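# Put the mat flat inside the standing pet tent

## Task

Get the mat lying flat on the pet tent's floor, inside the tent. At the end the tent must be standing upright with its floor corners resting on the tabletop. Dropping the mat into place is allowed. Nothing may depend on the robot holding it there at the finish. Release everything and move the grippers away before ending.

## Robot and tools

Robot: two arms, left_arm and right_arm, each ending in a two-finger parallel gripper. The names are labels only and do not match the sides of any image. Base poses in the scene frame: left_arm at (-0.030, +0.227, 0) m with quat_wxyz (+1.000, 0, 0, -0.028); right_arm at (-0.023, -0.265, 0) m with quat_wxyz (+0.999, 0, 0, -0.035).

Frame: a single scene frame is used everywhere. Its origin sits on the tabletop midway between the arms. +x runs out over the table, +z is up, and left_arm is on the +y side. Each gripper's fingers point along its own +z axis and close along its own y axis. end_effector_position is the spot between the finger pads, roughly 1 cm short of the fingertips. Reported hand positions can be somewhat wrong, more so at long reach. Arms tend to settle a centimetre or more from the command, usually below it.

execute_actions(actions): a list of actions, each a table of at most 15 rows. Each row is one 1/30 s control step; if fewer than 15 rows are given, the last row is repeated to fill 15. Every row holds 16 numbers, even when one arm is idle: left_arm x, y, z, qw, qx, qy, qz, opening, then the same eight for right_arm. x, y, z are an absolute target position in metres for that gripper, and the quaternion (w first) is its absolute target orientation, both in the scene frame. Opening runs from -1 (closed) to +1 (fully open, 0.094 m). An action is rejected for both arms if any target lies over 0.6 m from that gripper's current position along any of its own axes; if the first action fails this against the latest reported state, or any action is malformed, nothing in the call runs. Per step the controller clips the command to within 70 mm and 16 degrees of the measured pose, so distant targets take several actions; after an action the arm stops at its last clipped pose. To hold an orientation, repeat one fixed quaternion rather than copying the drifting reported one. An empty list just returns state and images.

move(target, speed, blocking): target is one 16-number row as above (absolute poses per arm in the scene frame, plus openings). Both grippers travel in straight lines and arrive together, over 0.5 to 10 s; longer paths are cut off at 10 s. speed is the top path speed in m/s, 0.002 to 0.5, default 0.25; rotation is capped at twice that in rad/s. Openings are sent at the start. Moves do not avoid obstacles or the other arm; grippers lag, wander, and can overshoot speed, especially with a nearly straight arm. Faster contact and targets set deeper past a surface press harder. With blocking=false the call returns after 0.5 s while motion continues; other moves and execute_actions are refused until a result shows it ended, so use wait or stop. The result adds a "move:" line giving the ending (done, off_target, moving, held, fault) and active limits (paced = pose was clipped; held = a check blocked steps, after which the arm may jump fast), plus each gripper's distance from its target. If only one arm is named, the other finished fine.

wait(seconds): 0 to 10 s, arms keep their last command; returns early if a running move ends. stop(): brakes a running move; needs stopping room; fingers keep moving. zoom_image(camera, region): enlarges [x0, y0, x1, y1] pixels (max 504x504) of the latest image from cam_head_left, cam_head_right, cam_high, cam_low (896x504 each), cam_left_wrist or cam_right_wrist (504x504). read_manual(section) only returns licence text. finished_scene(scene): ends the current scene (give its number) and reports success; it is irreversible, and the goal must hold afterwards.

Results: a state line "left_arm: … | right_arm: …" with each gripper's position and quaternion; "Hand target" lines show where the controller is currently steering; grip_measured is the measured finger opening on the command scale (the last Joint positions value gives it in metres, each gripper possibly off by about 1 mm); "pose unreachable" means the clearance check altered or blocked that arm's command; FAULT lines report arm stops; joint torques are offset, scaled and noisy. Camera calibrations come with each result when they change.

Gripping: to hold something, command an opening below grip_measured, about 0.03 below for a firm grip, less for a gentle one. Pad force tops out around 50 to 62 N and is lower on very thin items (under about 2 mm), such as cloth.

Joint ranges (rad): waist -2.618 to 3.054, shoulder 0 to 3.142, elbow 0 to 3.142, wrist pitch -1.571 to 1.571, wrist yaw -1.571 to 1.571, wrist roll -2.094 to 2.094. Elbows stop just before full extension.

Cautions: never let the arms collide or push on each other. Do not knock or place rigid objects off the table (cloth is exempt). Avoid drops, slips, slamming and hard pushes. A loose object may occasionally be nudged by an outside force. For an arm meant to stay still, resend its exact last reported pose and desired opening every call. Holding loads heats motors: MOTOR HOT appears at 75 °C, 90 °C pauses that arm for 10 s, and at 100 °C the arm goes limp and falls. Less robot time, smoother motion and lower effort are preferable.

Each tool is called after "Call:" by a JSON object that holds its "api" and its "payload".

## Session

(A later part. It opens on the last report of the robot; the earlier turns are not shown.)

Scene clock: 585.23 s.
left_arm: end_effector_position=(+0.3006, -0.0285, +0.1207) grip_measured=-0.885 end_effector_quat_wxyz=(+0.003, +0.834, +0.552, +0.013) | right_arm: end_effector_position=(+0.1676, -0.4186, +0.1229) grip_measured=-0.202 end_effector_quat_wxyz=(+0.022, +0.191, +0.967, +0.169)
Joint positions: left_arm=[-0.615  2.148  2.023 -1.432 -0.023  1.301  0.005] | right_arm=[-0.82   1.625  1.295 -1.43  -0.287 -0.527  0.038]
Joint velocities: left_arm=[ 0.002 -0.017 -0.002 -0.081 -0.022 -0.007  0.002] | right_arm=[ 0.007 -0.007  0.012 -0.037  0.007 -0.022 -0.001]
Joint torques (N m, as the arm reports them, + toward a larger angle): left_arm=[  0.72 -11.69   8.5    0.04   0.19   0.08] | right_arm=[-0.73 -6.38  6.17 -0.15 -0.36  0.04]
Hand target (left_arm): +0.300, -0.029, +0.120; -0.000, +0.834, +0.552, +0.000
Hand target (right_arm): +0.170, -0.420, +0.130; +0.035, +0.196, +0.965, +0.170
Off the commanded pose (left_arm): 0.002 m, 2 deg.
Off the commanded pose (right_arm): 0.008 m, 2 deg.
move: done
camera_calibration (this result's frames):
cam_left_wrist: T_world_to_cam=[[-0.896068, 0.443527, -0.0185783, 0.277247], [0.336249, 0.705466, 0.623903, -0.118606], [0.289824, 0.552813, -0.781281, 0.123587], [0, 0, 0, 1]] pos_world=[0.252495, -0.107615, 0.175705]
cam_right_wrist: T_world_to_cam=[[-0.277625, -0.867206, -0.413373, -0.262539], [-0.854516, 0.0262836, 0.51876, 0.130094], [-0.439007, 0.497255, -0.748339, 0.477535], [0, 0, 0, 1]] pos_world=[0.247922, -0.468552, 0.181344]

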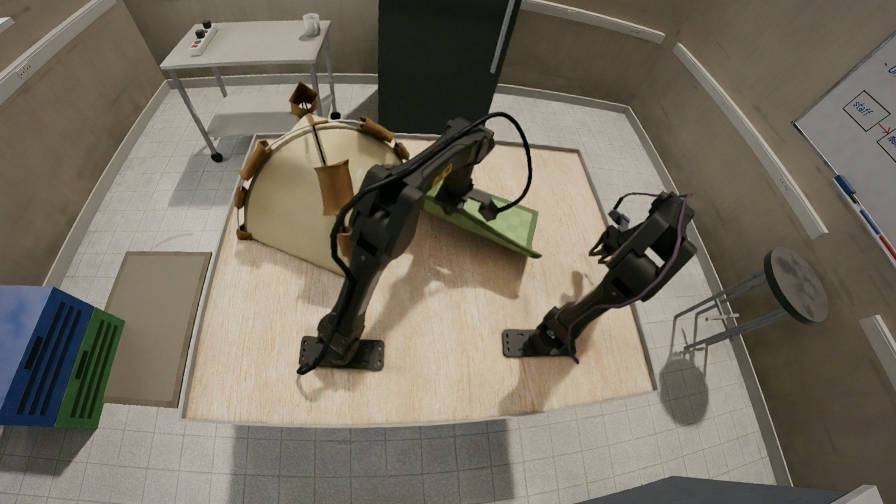

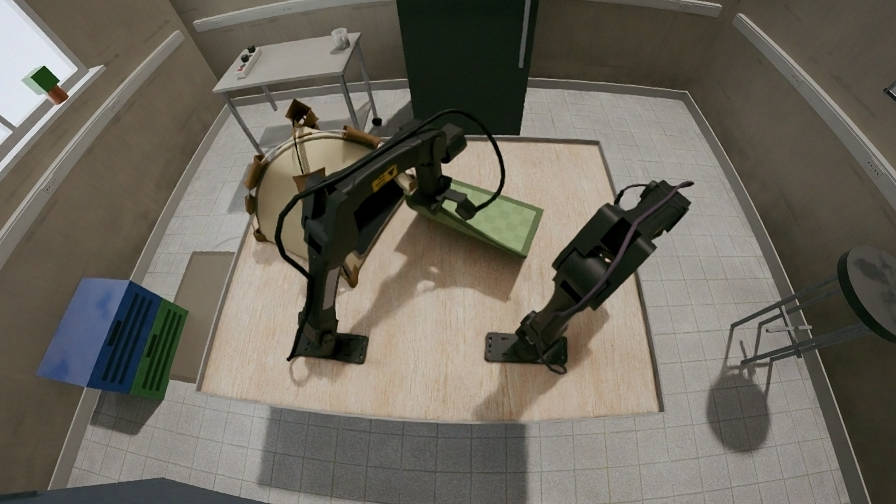

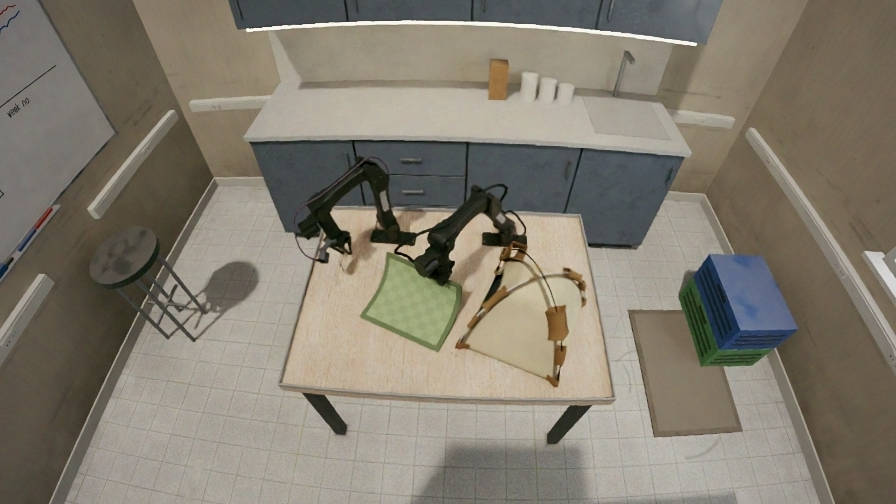

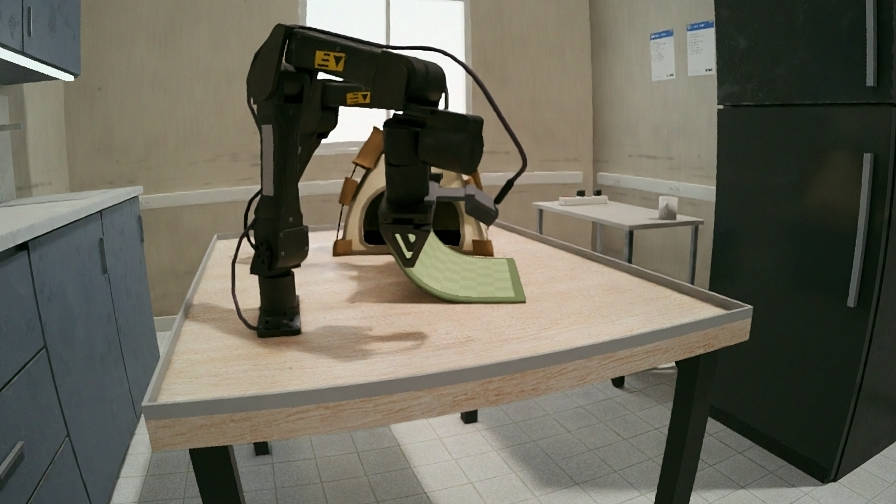

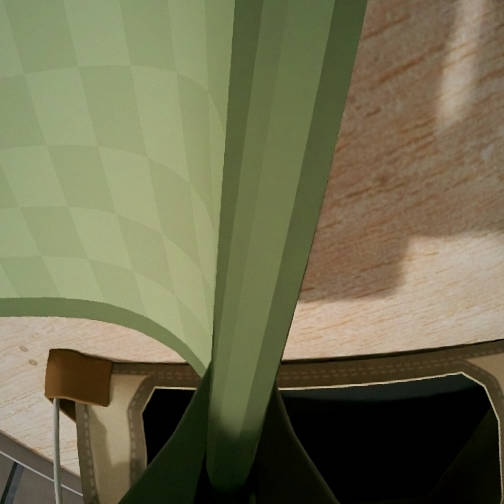

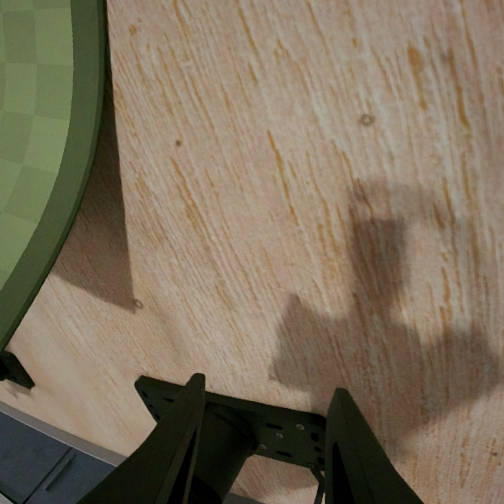

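Call:
{"api": "move", "payload": {"target": [0.27,-0.017,0.07,0.0,0.8339,0.5519,0.0,-0.915, 0.38,-0.43,0.10,0.0346,0.1964,0.9650,0.1701,-0.2], "speed": 0.15}}

Scene clock: 675.43 s.
left_arm: end_effector_position=(+0.2756, -0.0128, +0.0669) grip_measured=-0.885 end_effector_quat_wxyz=(-0.009, +0.834, +0.552, +0.008) | right_arm: end_effector_position=(+0.3746, -0.4300, +0.0904) grip_measured=-0.202 end_effector_quat_wxyz=(+0.027, +0.199, +0.965, +0.166)
Joint positions: left_arm=[-0.622  2.053  1.665 -1.196 -0.02   1.294  0.005] | right_arm=[-0.461  2.265  2.053 -1.418 -0.332 -0.134  0.038]
Joint velocities: left_arm=[-0.007 -0.007 -0.007 -0.066 -0.022  0.022  0.001] | right_arm=[ 0.012 -0.012  0.007 -0.037 -0.007  0.11  -0.   ]
Joint torques (N m, as the arm reports them, + toward a larger angle): left_arm=[ -0.75 -14.11   4.06   0.33   0.16  -0.08] | right_arm=[  0.38 -10.73   7.7    0.04  -0.34   0.06]
Hand target (left_arm): +0.269, -0.017, +0.070; -0.000, +0.834, +0.552, -0.000
Hand target (right_arm): +0.380, -0.427, +0.100; +0.036, +0.197, +0.965, +0.169
Off the commanded pose (left_arm): 0.008 m, 1 deg.
Off the commanded pose (right_arm): 0.011 m, 1 deg.
move: off_target (right_arm)
camera_calibration (this result's frames):
cam_left_wrist: T_world_to_cam=[[-0.896012, 0.443947, 0.00860074, 0.245071], [0.350758, 0.695787, 0.626776, -0.0920752], [0.272271, 0.564616, -0.779152, 0.0850121], [0, 0, 0, 1]] pos_world=[0.228736, -0.0927327, 0.12184]
cam_right_wrist: T_world_to_cam=[[-0.290639, -0.865526, -0.407915, -0.223226], [-0.85674, 0.0455717, 0.513731, 0.333637], [-0.426058, 0.498787, -0.754775, 0.546083], [0, 0, 0, 1]] pos_world=[0.453626, -0.480792, 0.149713]

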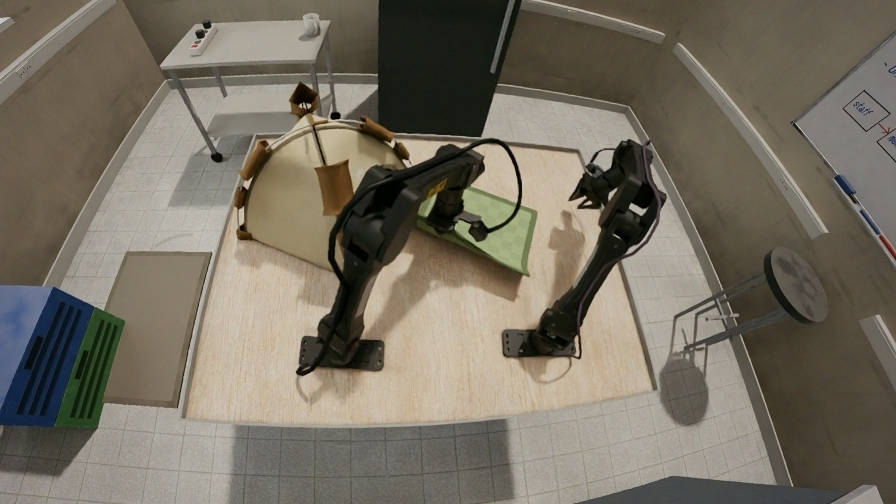

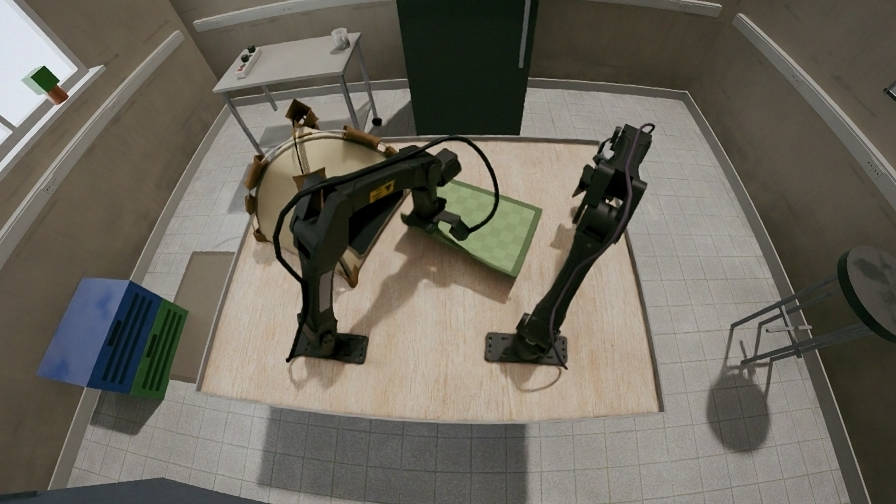

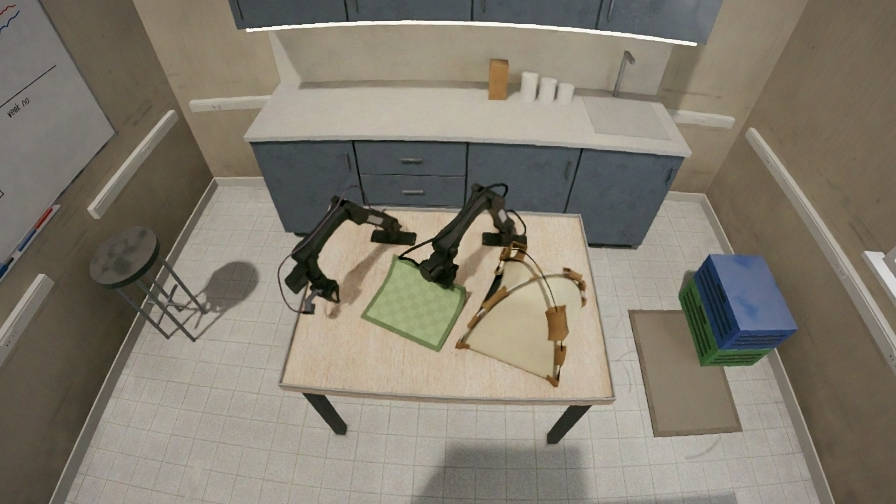

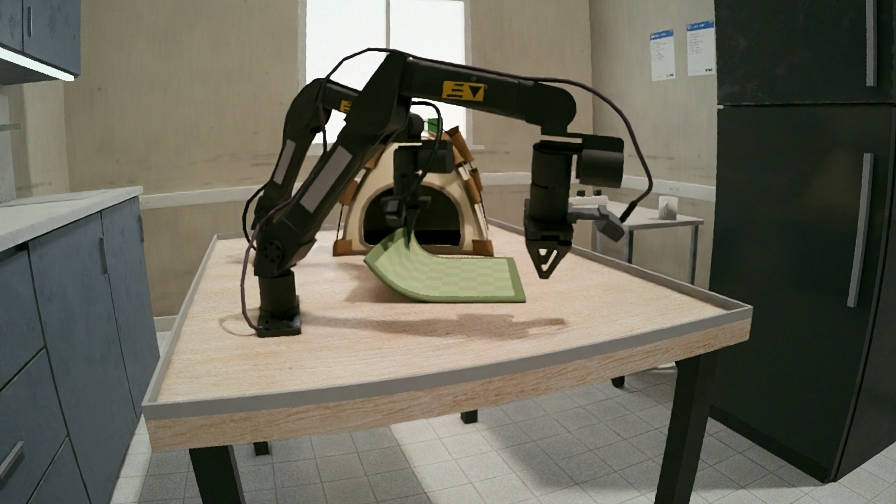

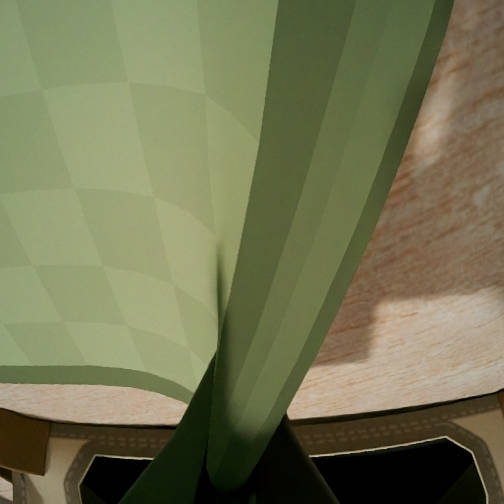

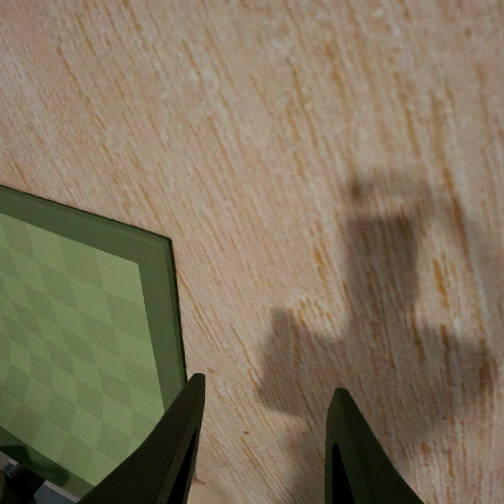

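Call:
{"api": "zoom_image", "payload": {"camera": "cam_low", "region": [330, 160, 550, 320]}}

Region (330, 160, 550, 320) of cam_low's 896x504 image, scaled by 2.291, with more detail than that image has; it fills the top 367 rows of this view, and the rest is white.

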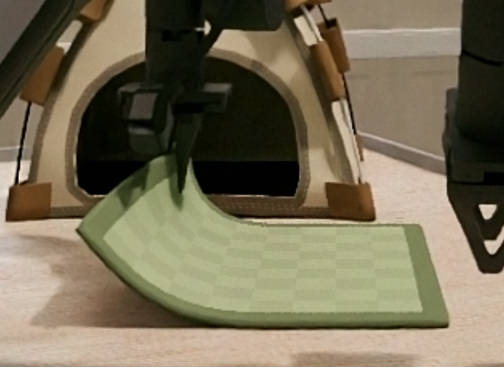

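Call:
{"api": "move", "payload": {"target": [0.33,-0.085,0.105,0.5634,0.6148,0.4069,0.3729,-0.915, 0.41,-0.335,0.11,0.1878,-0.0155,0.8868,0.4218,1.0], "speed": 0.22}}

Scene clock: 799.60 s.
left_arm: end_effector_position=(+0.3327, -0.0846, +0.1170) grip_measured=-0.885 end_effector_quat_wxyz=(+0.571, +0.606, +0.415, +0.367) | right_arm: end_effector_position=(+0.4057, -0.3419, +0.1127) grip_measured=+1.000 end_effector_quat_wxyz=(+0.184, -0.005, +0.893, +0.411)
Joint positions: left_arm=[-0.832  1.985  0.659  1.238 -0.488  1.5    0.005] | right_arm=[-0.444  2.248  1.864 -1.318 -0.927 -0.591  0.094]
Joint velocities: left_arm=[ 0.012  0.007 -0.012  0.007  0.037  0.007 -0.001] | right_arm=[-0.012 -0.017  0.007 -0.051 -0.022 -0.081  0.   ]
Joint torques (N m, as the arm reports them, + toward a larger angle): left_arm=[-0.63 -8.33  3.    2.25 -0.18  0.  ] | right_arm=[ 0.99 -9.88  4.    0.32 -0.74 -0.14]
Hand target (left_arm): +0.329, -0.082, +0.107; +0.564, +0.610, +0.417, +0.369
Hand target (right_arm): +0.409, -0.334, +0.110; +0.190, -0.015, +0.887, +0.421
Off the commanded pose (left_arm): 0.012 m, 2 deg.
Off the commanded pose (right_arm): 0.009 m, 2 deg.
move: off_target (left_arm)
camera_calibration (this result's frames):
cam_left_wrist: T_world_to_cam=[[-0.0603598, 0.0574334, -0.996523, 0.134569], [-0.250211, 0.965599, 0.0708065, 0.194307], [0.966308, 0.253615, -0.0439129, -0.194211], [0, 0, 0, 1]] pos_world=[0.244408, -0.146097, 0.111815]
cam_right_wrist: T_world_to_cam=[[0.260459, -0.608525, -0.749572, -0.226112], [-0.925173, -0.379303, -0.0135465, 0.286783], [-0.276071, 0.697012, -0.661784, 0.528687], [0, 0, 0, 1]] pos_world=[0.470172, -0.397318, 0.184275]

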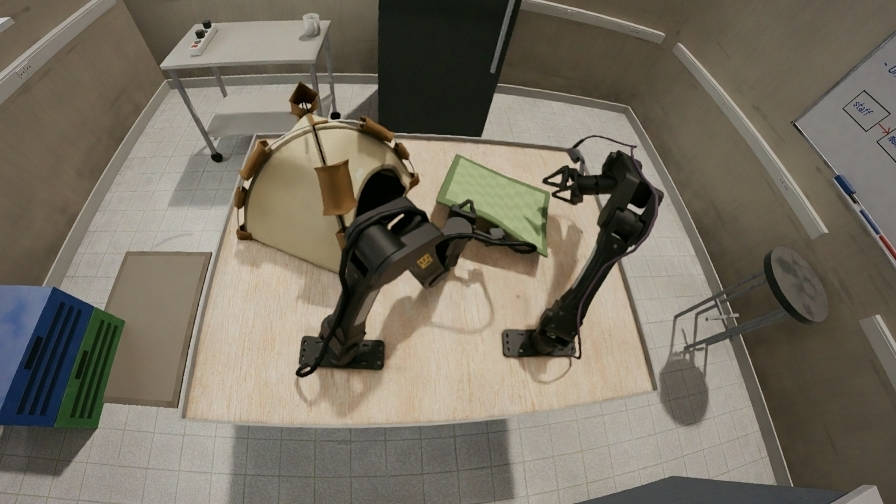

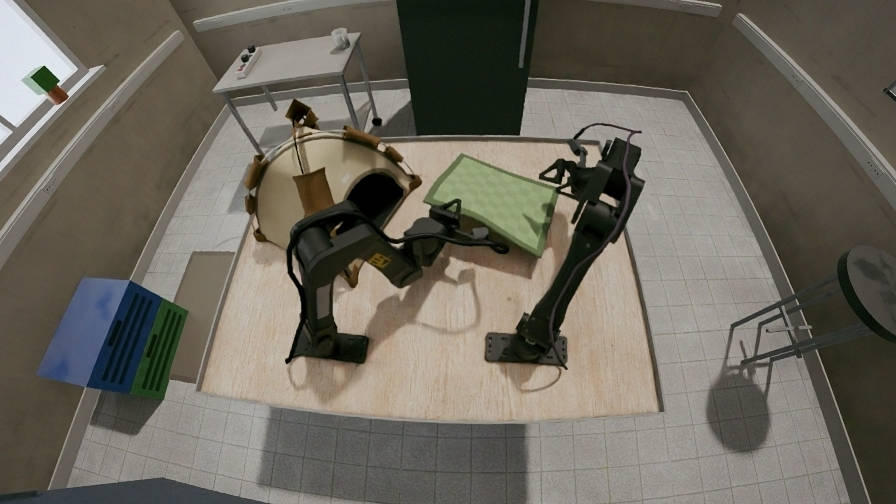

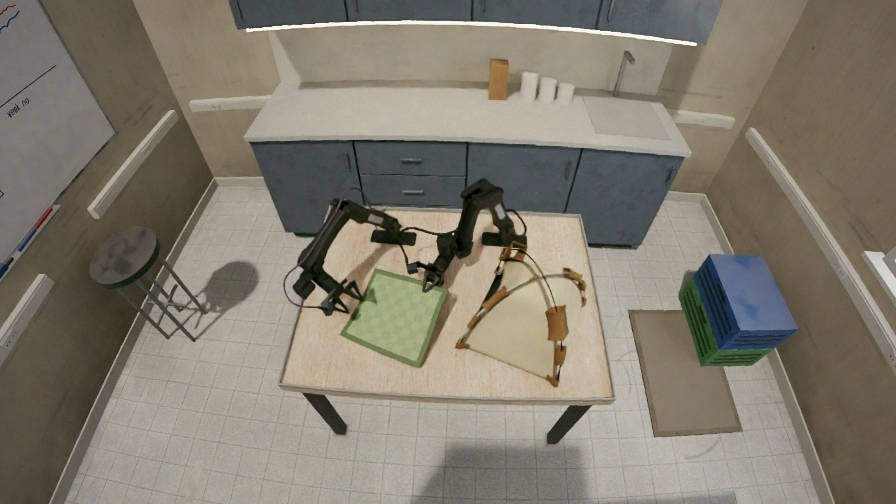

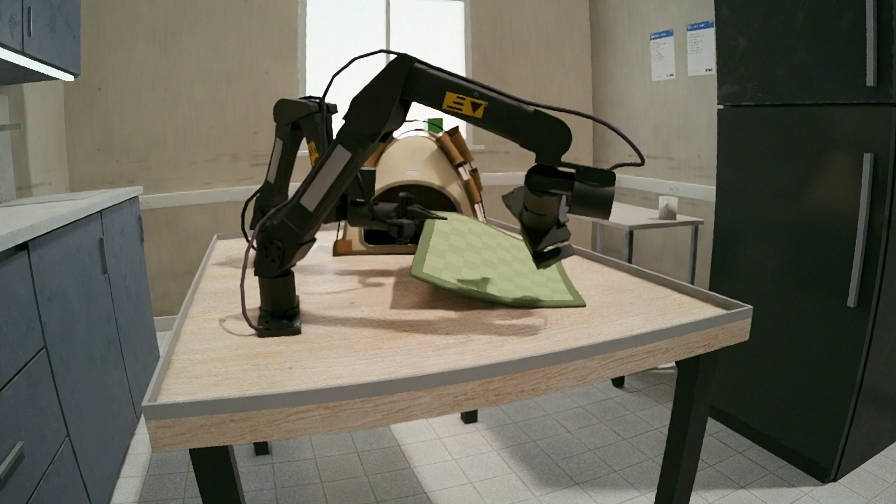

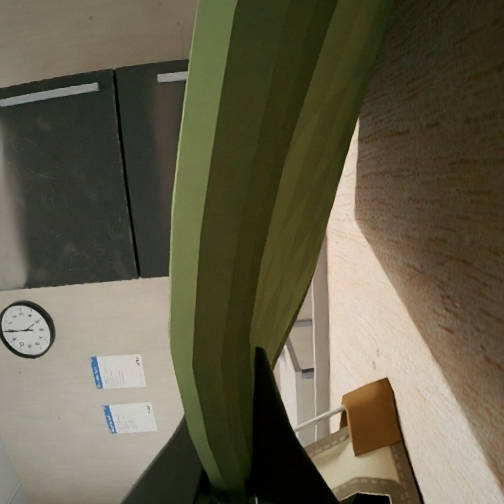

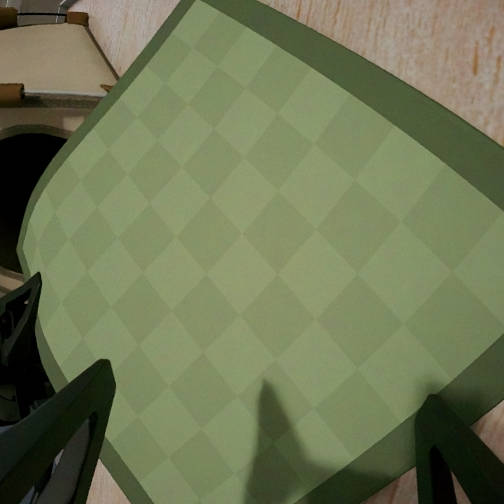

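Call:
{"api": "move", "payload": {"target": [0.315,-0.077,0.055,0.5017,0.6538,0.4494,0.3448,-0.915, 0.416,-0.294,0.040,0.1583,-0.0474,0.9050,0.3918,1.0], "speed": 0.08}}

Scene clock: 821.80 s.
left_arm: end_effector_position=(+0.3217, -0.0805, +0.0736) grip_measured=-0.885 end_effector_quat_wxyz=(+0.520, +0.640, +0.442, +0.351) | right_arm: end_effector_position=(+0.4139, -0.3012, +0.0531) grip_measured=+1.000 end_effector_quat_wxyz=(+0.158, -0.038, +0.905, +0.394)
Joint positions: left_arm=[-0.859  2.016  0.644  1.123 -0.529  1.433  0.005] | right_arm=[-0.333  2.281  1.71  -1.076 -0.875 -0.523  0.094]
Joint velocities: left_arm=[-0.002  0.022 -0.007  0.022 -0.037 -0.022 -0.   ] | right_arm=[-0.007  0.022  0.002  0.007 -0.037  0.139  0.   ]
Joint torques (N m, as the arm reports them, + toward a larger angle): left_arm=[-0.76 -8.57  2.77  1.84 -0.18 -0.15] | right_arm=[ 1.41 -9.56  2.8   0.74 -0.43 -0.02]
Hand target (left_arm): +0.315, -0.077, +0.056; +0.502, +0.654, +0.448, +0.347
Hand target (right_arm): +0.415, -0.294, +0.040; +0.158, -0.048, +0.905, +0.392
Off the commanded pose (left_arm): 0.020 m, 3 deg.
Off the commanded pose (right_arm): 0.015 m, 1 deg.
move: off_target (left_arm, right_arm)
camera_calibration (this result's frames):
cam_left_wrist: T_world_to_cam=[[-0.179805, 0.121849, -0.976127, 0.132528], [-0.258573, 0.95155, 0.166411, 0.185218], [0.94911, 0.282322, -0.139587, -0.17156], [0, 0, 0, 1]] pos_world=[0.234551, -0.143957, 0.0745946]
cam_right_wrist: T_world_to_cam=[[0.289413, -0.625954, -0.724169, -0.26668], [-0.894235, -0.446676, 0.0287166, 0.273668], [-0.341445, 0.639266, -0.689024, 0.474226], [0, 0, 0, 1]] pos_world=[0.483826, -0.347845, 0.125773]

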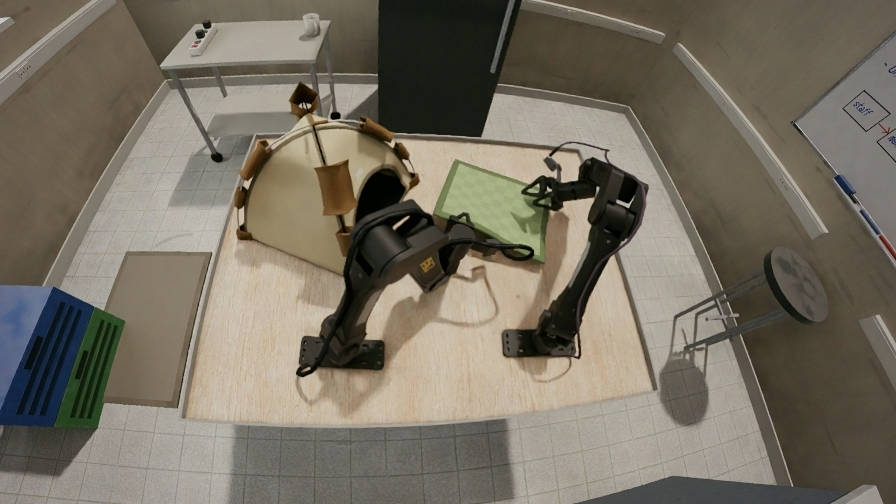

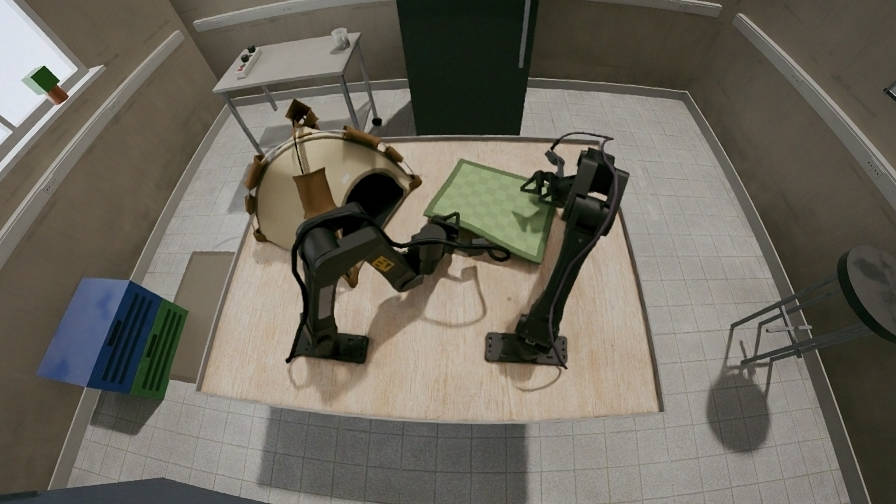

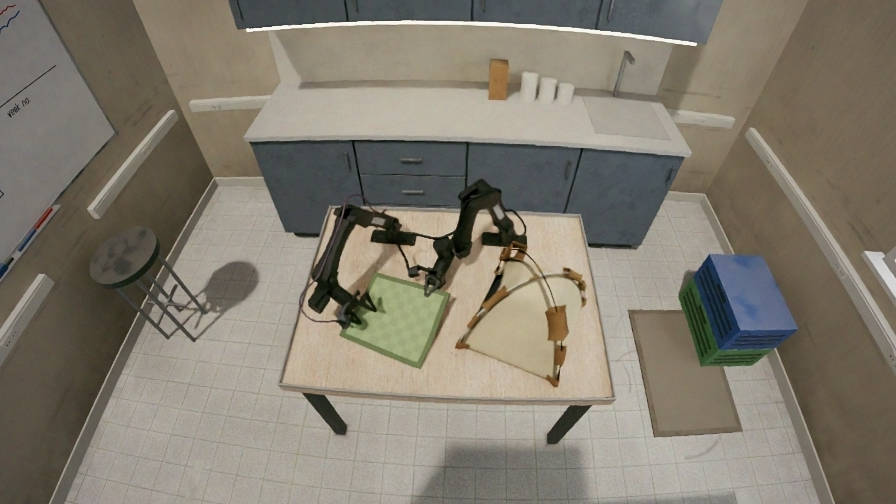

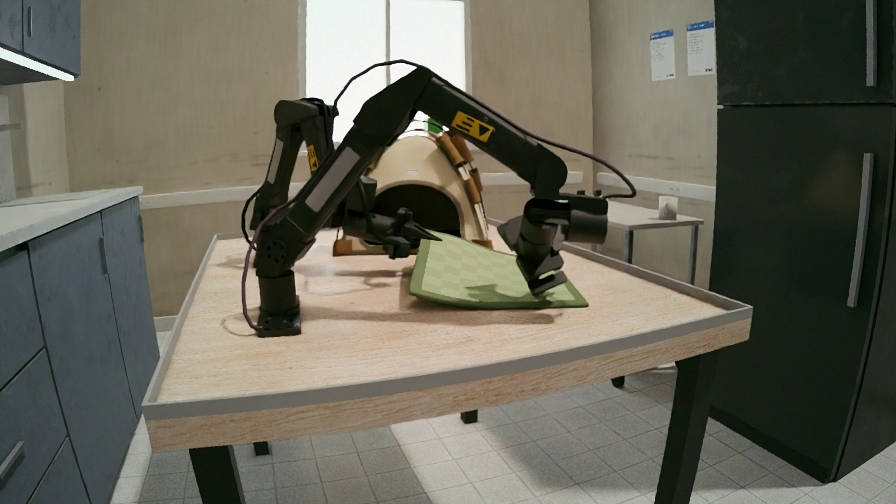

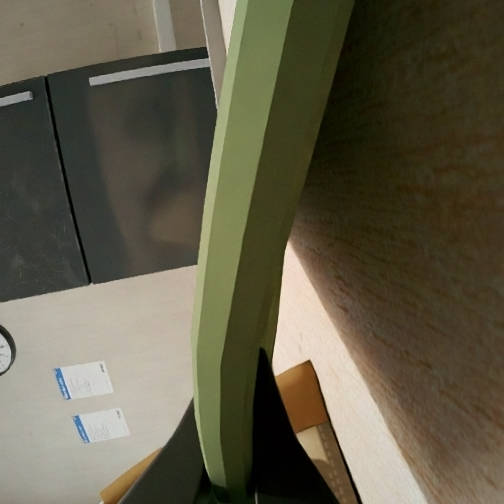

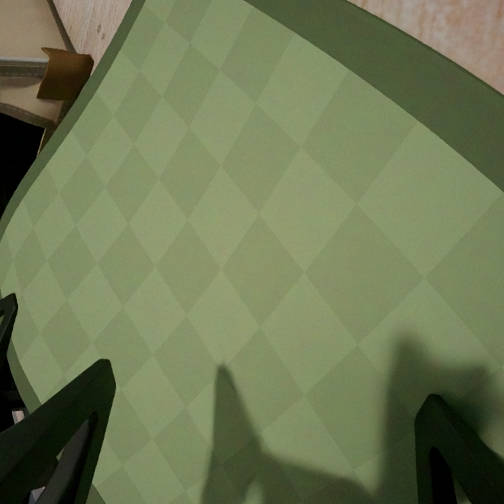

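Call:
{"api": "zoom_image", "payload": {"camera": "cam_high", "region": [300, 240, 470, 380]}}

Call:
{"api": "zoom_image", "payload": {"camera": "cam_low", "region": [380, 190, 620, 330]}}

Region (300, 240, 470, 380) of cam_high's 896x504 image, scaled by 2.965, with more detail than that image has; it fills the top 415 rows of this view, and the rest is white.

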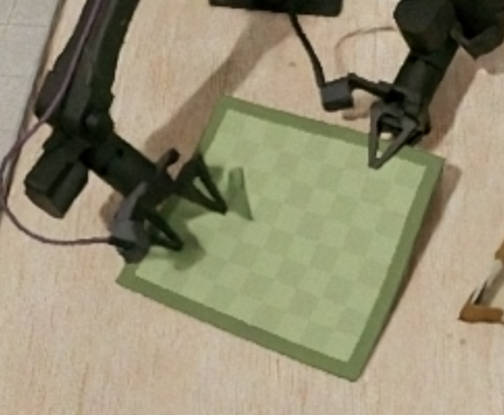

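Region (380, 190, 620, 330) of cam_low's 896x504 image, scaled by 2.100, with more detail than that image has; it fills the top 294 rows of this view, and the rest is white.

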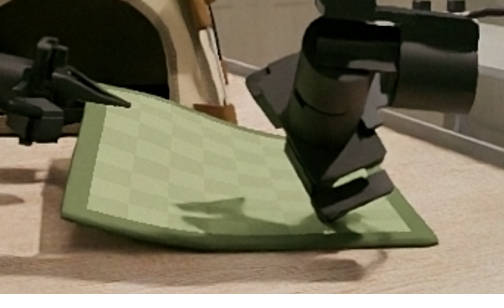

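Call:
{"api": "move", "payload": {"target": [0.284,-0.197,0.055,0.5017,0.6538,0.4494,0.3448,-0.55, 0.416,-0.298,0.026,0.1583,-0.0474,0.9050,0.3918,1.0], "speed": 0.06}}

Scene clock: 831.60 s.
left_arm: end_effector_position=(+0.2857, -0.1935, +0.0601) grip_measured=-0.551 end_effector_quat_wxyz=(+0.508, +0.654, +0.443, +0.344) | right_arm: end_effector_position=(+0.4169, -0.3004, +0.0523) grip_measured=+1.000 end_effector_quat_wxyz=(+0.165, -0.038, +0.901, +0.399)
Joint positions: left_arm=[-1.107  2.198  1.014  0.838 -0.752  1.329  0.021] | right_arm=[-0.333  2.288  1.71  -1.061 -0.892 -0.521  0.094]
Joint velocities: left_arm=[-0.007  0.017 -0.002 -0.081 -0.051 -0.007  0.   ] | right_arm=[ 0.002 -0.007 -0.002 -0.037 -0.007 -0.066  0.   ]
Joint torques (N m, as the arm reports them, + toward a larger angle): left_arm=[ -0.55 -10.89   7.55   1.7   -0.32  -0.15] | right_arm=[ 0.7  -7.93  2.32  0.85 -0.27 -0.15]
Hand target (left_arm): +0.286, -0.197, +0.055; +0.503, +0.653, +0.448, +0.345
Hand target (right_arm): +0.415, -0.298, +0.027; +0.157, -0.048, +0.905, +0.392
Off the commanded pose (left_arm): 0.006 m, 1 deg.
Off the commanded pose (right_arm): 0.026 m, 2 deg.
move: off_target (right_arm)
camera_calibration (this result's frames):
cam_left_wrist: T_world_to_cam=[[-0.208196, 0.14598, -0.967132, 0.13891], [-0.242925, 0.950099, 0.195704, 0.279172], [0.94744, 0.275685, -0.162345, -0.106874], [0, 0, 0, 1]] pos_world=[0.197995, -0.256056, 0.0623592]
cam_right_wrist: T_world_to_cam=[[0.296772, -0.617287, -0.728617, -0.267829], [-0.895559, -0.44478, 0.0120506, 0.27869], [-0.331513, 0.648943, -0.684815, 0.472736], [0, 0, 0, 1]] pos_world=[0.485786, -0.34815, 0.125234]

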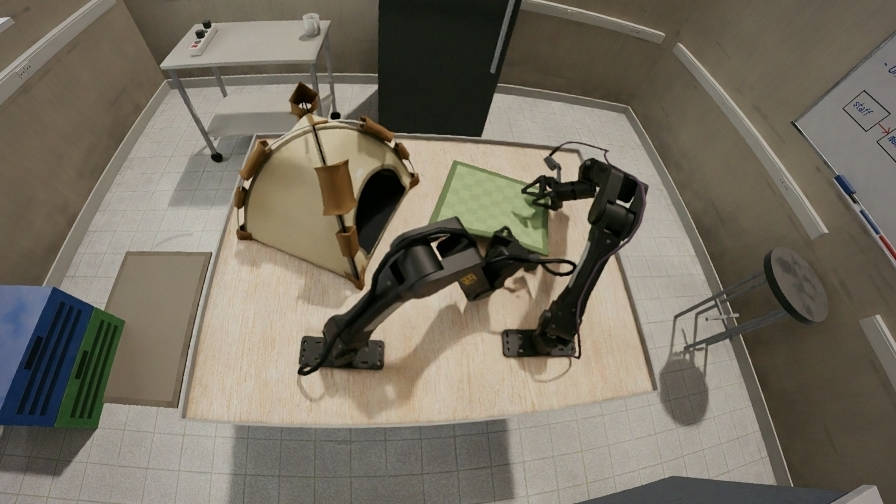

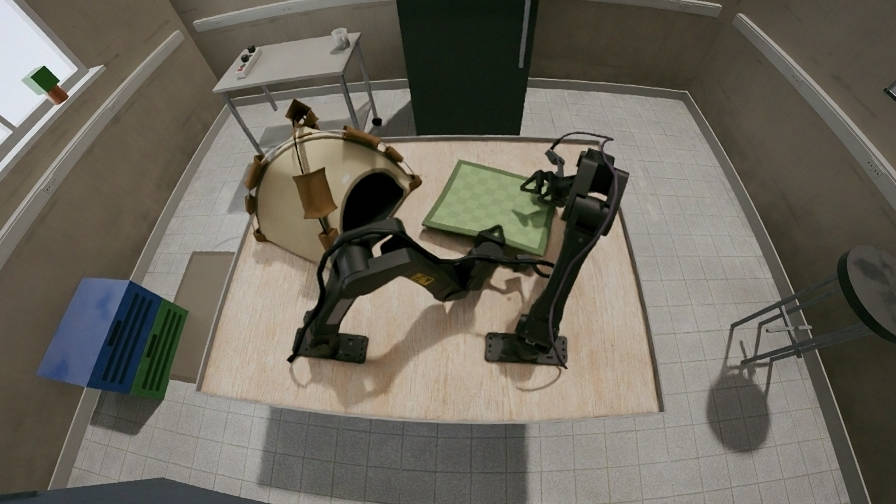

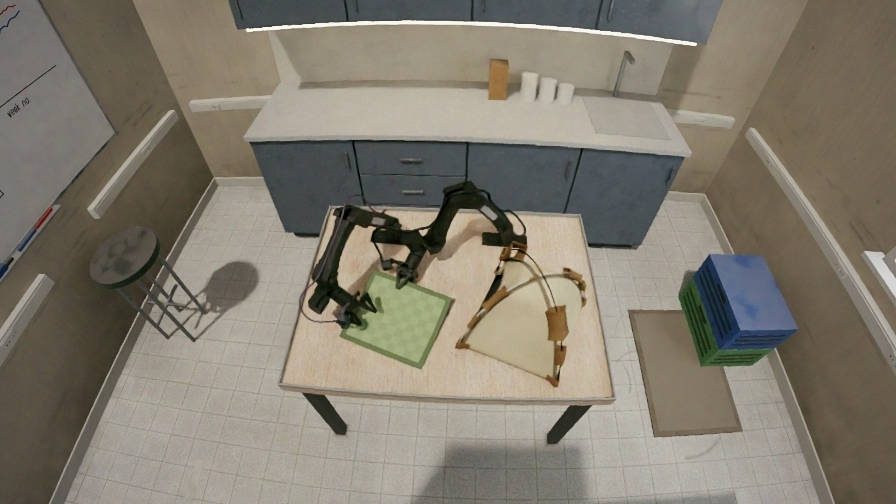

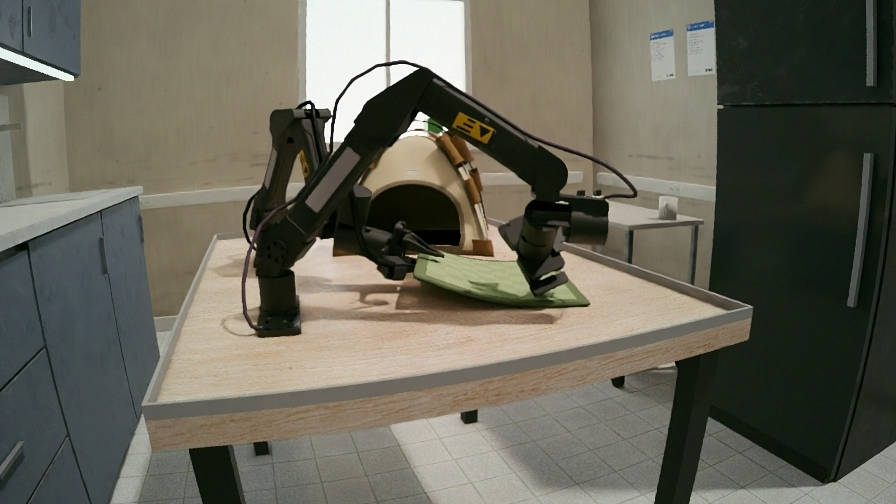

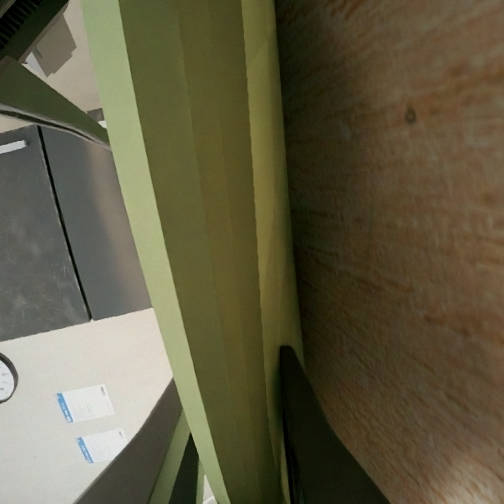

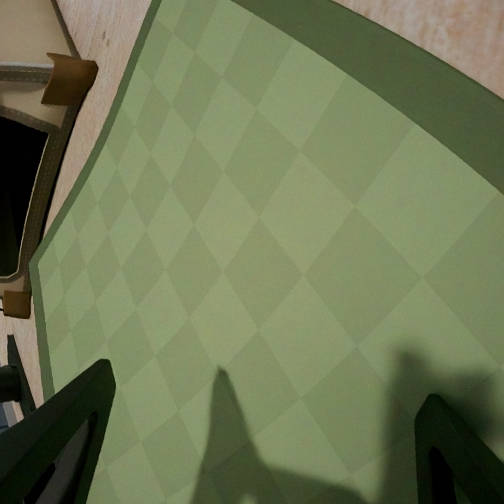

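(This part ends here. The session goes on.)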